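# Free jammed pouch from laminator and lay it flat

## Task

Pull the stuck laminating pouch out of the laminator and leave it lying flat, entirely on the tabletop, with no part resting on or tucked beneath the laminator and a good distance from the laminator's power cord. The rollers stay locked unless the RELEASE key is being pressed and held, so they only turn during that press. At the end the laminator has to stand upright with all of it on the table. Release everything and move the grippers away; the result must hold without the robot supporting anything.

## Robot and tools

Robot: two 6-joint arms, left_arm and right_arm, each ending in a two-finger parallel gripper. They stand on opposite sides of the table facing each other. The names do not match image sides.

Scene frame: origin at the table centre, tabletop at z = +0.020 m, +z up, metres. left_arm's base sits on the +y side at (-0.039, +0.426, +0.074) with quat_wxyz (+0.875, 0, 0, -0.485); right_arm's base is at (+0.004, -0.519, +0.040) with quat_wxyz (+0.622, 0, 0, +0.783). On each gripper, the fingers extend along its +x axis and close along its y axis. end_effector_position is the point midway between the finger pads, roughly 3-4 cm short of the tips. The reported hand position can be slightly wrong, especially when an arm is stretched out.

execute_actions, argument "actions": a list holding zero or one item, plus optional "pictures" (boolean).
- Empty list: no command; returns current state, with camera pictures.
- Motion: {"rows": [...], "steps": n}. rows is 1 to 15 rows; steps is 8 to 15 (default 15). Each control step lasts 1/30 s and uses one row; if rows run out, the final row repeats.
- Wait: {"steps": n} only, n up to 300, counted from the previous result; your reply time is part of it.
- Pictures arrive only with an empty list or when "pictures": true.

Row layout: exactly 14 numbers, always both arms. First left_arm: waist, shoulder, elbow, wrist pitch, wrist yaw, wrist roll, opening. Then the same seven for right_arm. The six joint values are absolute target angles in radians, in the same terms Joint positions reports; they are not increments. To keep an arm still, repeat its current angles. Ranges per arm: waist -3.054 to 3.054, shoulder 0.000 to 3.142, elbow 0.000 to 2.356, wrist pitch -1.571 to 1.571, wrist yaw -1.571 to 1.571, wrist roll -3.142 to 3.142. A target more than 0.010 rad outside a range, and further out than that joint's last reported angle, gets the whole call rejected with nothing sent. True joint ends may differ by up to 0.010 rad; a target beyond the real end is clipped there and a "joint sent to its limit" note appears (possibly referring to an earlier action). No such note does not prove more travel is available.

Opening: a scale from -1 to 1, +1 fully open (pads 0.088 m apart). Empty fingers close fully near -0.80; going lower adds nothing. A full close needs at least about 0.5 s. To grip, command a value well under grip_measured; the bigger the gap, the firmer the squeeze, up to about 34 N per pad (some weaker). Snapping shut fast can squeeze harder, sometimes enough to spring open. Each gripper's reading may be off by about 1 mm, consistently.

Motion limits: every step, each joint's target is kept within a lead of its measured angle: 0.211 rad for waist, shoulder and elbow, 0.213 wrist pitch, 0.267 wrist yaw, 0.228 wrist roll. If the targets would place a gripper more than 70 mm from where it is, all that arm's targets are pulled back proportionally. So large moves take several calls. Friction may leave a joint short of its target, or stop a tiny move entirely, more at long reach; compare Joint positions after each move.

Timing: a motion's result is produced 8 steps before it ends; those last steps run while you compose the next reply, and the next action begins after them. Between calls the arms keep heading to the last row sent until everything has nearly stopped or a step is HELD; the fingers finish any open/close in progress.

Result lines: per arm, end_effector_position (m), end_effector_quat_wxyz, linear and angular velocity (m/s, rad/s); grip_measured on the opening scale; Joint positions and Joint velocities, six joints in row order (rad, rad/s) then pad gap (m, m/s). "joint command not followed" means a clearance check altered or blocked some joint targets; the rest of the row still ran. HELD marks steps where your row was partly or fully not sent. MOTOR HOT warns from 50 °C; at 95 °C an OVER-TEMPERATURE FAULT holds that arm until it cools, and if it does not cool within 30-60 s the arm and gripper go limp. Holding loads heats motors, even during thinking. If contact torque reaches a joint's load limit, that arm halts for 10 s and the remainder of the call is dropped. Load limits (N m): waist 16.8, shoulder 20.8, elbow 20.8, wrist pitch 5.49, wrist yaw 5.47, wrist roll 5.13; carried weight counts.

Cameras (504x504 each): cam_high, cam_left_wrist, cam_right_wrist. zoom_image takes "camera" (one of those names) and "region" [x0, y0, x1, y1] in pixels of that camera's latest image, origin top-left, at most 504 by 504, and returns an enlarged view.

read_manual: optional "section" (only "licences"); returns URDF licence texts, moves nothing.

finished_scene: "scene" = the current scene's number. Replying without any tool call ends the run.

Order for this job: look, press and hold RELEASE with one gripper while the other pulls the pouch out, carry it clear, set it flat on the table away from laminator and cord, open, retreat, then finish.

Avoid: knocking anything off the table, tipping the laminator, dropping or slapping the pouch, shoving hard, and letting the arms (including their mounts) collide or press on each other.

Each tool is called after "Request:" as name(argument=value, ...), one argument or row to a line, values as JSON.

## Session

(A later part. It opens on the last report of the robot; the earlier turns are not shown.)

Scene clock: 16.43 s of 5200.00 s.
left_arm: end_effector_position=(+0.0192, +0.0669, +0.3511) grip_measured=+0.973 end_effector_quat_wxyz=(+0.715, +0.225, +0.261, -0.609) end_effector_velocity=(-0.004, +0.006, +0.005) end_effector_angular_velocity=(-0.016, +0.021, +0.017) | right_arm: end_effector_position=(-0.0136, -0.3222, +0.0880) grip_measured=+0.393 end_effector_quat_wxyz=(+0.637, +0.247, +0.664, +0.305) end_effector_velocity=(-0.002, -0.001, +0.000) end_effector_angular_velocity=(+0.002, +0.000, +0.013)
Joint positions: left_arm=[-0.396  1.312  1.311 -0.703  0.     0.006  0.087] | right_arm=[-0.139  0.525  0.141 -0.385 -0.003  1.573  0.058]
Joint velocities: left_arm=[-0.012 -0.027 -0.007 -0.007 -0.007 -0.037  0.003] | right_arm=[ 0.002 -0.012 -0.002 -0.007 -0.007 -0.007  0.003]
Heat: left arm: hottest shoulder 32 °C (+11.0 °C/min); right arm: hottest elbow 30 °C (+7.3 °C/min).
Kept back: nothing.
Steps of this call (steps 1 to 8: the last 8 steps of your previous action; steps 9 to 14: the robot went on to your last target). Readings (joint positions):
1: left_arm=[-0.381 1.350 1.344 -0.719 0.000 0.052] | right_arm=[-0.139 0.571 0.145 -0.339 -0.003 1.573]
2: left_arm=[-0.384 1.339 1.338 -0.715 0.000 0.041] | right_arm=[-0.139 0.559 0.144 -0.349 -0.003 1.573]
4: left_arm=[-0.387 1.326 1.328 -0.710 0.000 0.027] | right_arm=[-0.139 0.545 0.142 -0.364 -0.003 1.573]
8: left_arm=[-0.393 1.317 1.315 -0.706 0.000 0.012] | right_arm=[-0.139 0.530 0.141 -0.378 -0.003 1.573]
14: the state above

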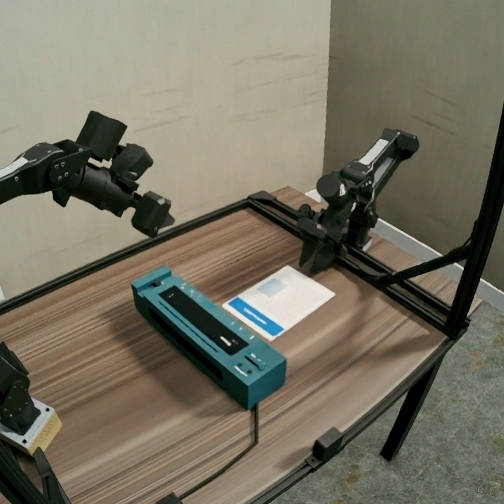

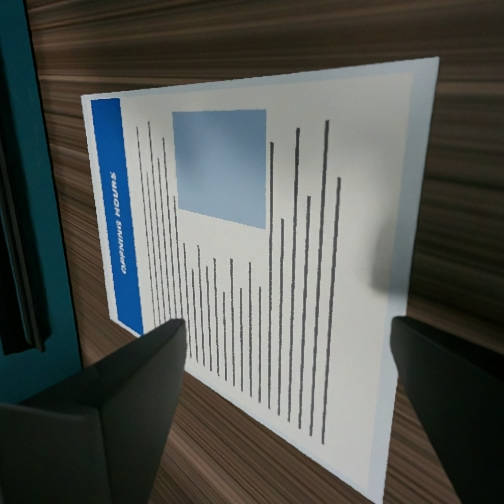

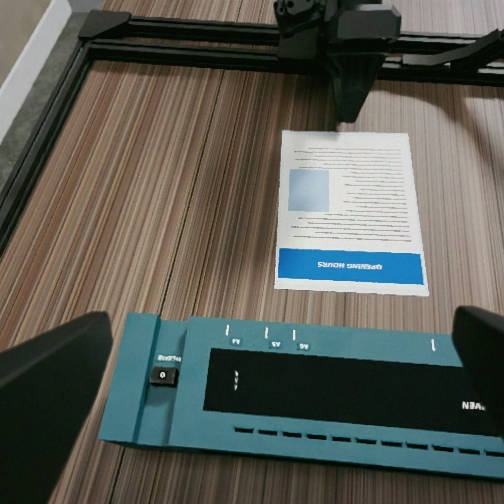

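Request:
execute_actions(
  actions=[
    {"rows":[[-0.4,1.0,1.1,-0.7,0,0,1,-0.142,0.52,0.7,-0.6,0,1.571,0.4]],"steps":15},
  ],
)

Request:
execute_actions(
  actions=[
    {"steps":18},
  ],
)

Request:
finished_scene(
  scene=2,
)

Scene clock: 16.93 s of 5200.00 s.
left_arm: end_effector_position=(+0.0102, +0.1208, +0.3590) grip_measured=+0.982 end_effector_quat_wxyz=(+0.724, +0.201, +0.233, -0.617) end_effector_velocity=(-0.020, +0.115, +0.178) end_effector_angular_velocity=(-0.682, -0.109, +0.003) | right_arm: end_effector_position=(-0.0149, -0.3074, +0.1727) grip_measured=+0.400 end_effector_quat_wxyz=(+0.621, +0.280, +0.650, +0.337) end_effector_velocity=(-0.011, +0.091, +0.489) end_effector_angular_velocity=(+0.995, +0.085, +0.028)
Joint positions: left_arm=[-0.397  1.067  1.142 -0.701  0.     0.004  0.087] | right_arm=[-0.139  0.524  0.412 -0.555 -0.003  1.572  0.059]
Joint velocities: left_arm=[-0.007 -0.686 -0.09   0.095 -0.007 -0.007 -0.   ] | right_arm=[-0.002 -0.017  1.267 -0.286 -0.022 -0.022 -0.   ]
Heat: left arm: hottest shoulder 32 °C (+10.6 °C/min); right arm: hottest elbow 30 °C (+7.1 °C/min).
Steps of this call (steps 1 to 8: the robot went on to your last target; steps 9 to 15: the first 7 steps of this action). Readings (joint positions):
9: left_arm=[-0.397 1.285 1.282 -0.679 0.000 0.004] | right_arm=[-0.139 0.523 0.165 -0.437 -0.003 1.572]
10: left_arm=[-0.397 1.248 1.242 -0.692 0.000 0.004] | right_arm=[-0.139 0.524 0.198 -0.484 -0.003 1.572]
12: left_arm=[-0.397 1.158 1.173 -0.714 0.000 0.004] | right_arm=[-0.139 0.525 0.277 -0.522 -0.003 1.572]
15: the state above

Scene clock: 17.53 s of 5200.00 s.
left_arm: end_effector_position=(+0.0082, +0.1328, +0.3627) grip_measured=+0.982 end_effector_quat_wxyz=(+0.728, +0.192, +0.223, -0.620) end_effector_velocity=(+0.000, +0.002, -0.004) end_effector_angular_velocity=(+0.012, +0.004, +0.008) | right_arm: end_effector_position=(-0.0156, -0.2996, +0.2847) grip_measured=+0.400 end_effector_quat_wxyz=(+0.576, +0.356, +0.612, +0.409) end_effector_velocity=(+0.002, -0.001, +0.011) end_effector_angular_velocity=(+0.023, -0.008, -0.006)
Joint positions: left_arm=[-0.397  1.008  1.11  -0.7    0.     0.004  0.087] | right_arm=[-0.139  0.518  0.688 -0.595 -0.003  1.572  0.059]
Joint velocities: left_arm=[-0.002 -0.002 -0.007 -0.007 -0.007 -0.007  0.   ] | right_arm=[-0.002 -0.002  0.027 -0.007  0.007 -0.007  0.   ]
Heat: left arm: hottest shoulder 32 °C (+10.3 °C/min); right arm: hottest elbow 30 °C (+6.8 °C/min).
Kept back: nothing.
Steps of this call (steps 1 to 8: the last 8 steps of your previous action; steps 9 to 18: the robot went on to your last target). Readings (joint positions):
1: left_arm=[-0.397 1.048 1.139 -0.700 0.000 0.004] | right_arm=[-0.139 0.523 0.453 -0.563 -0.003 1.572]
2: left_arm=[-0.397 1.034 1.137 -0.699 0.000 0.004] | right_arm=[-0.139 0.523 0.493 -0.570 -0.003 1.572]
4: left_arm=[-0.397 1.020 1.129 -0.699 0.000 0.004] | right_arm=[-0.139 0.523 0.568 -0.579 -0.003 1.572]
8: left_arm=[-0.397 1.015 1.114 -0.700 0.000 0.004] | right_arm=[-0.139 0.518 0.659 -0.585 -0.003 1.572]
18: the state above

The scene is finished: the task was done.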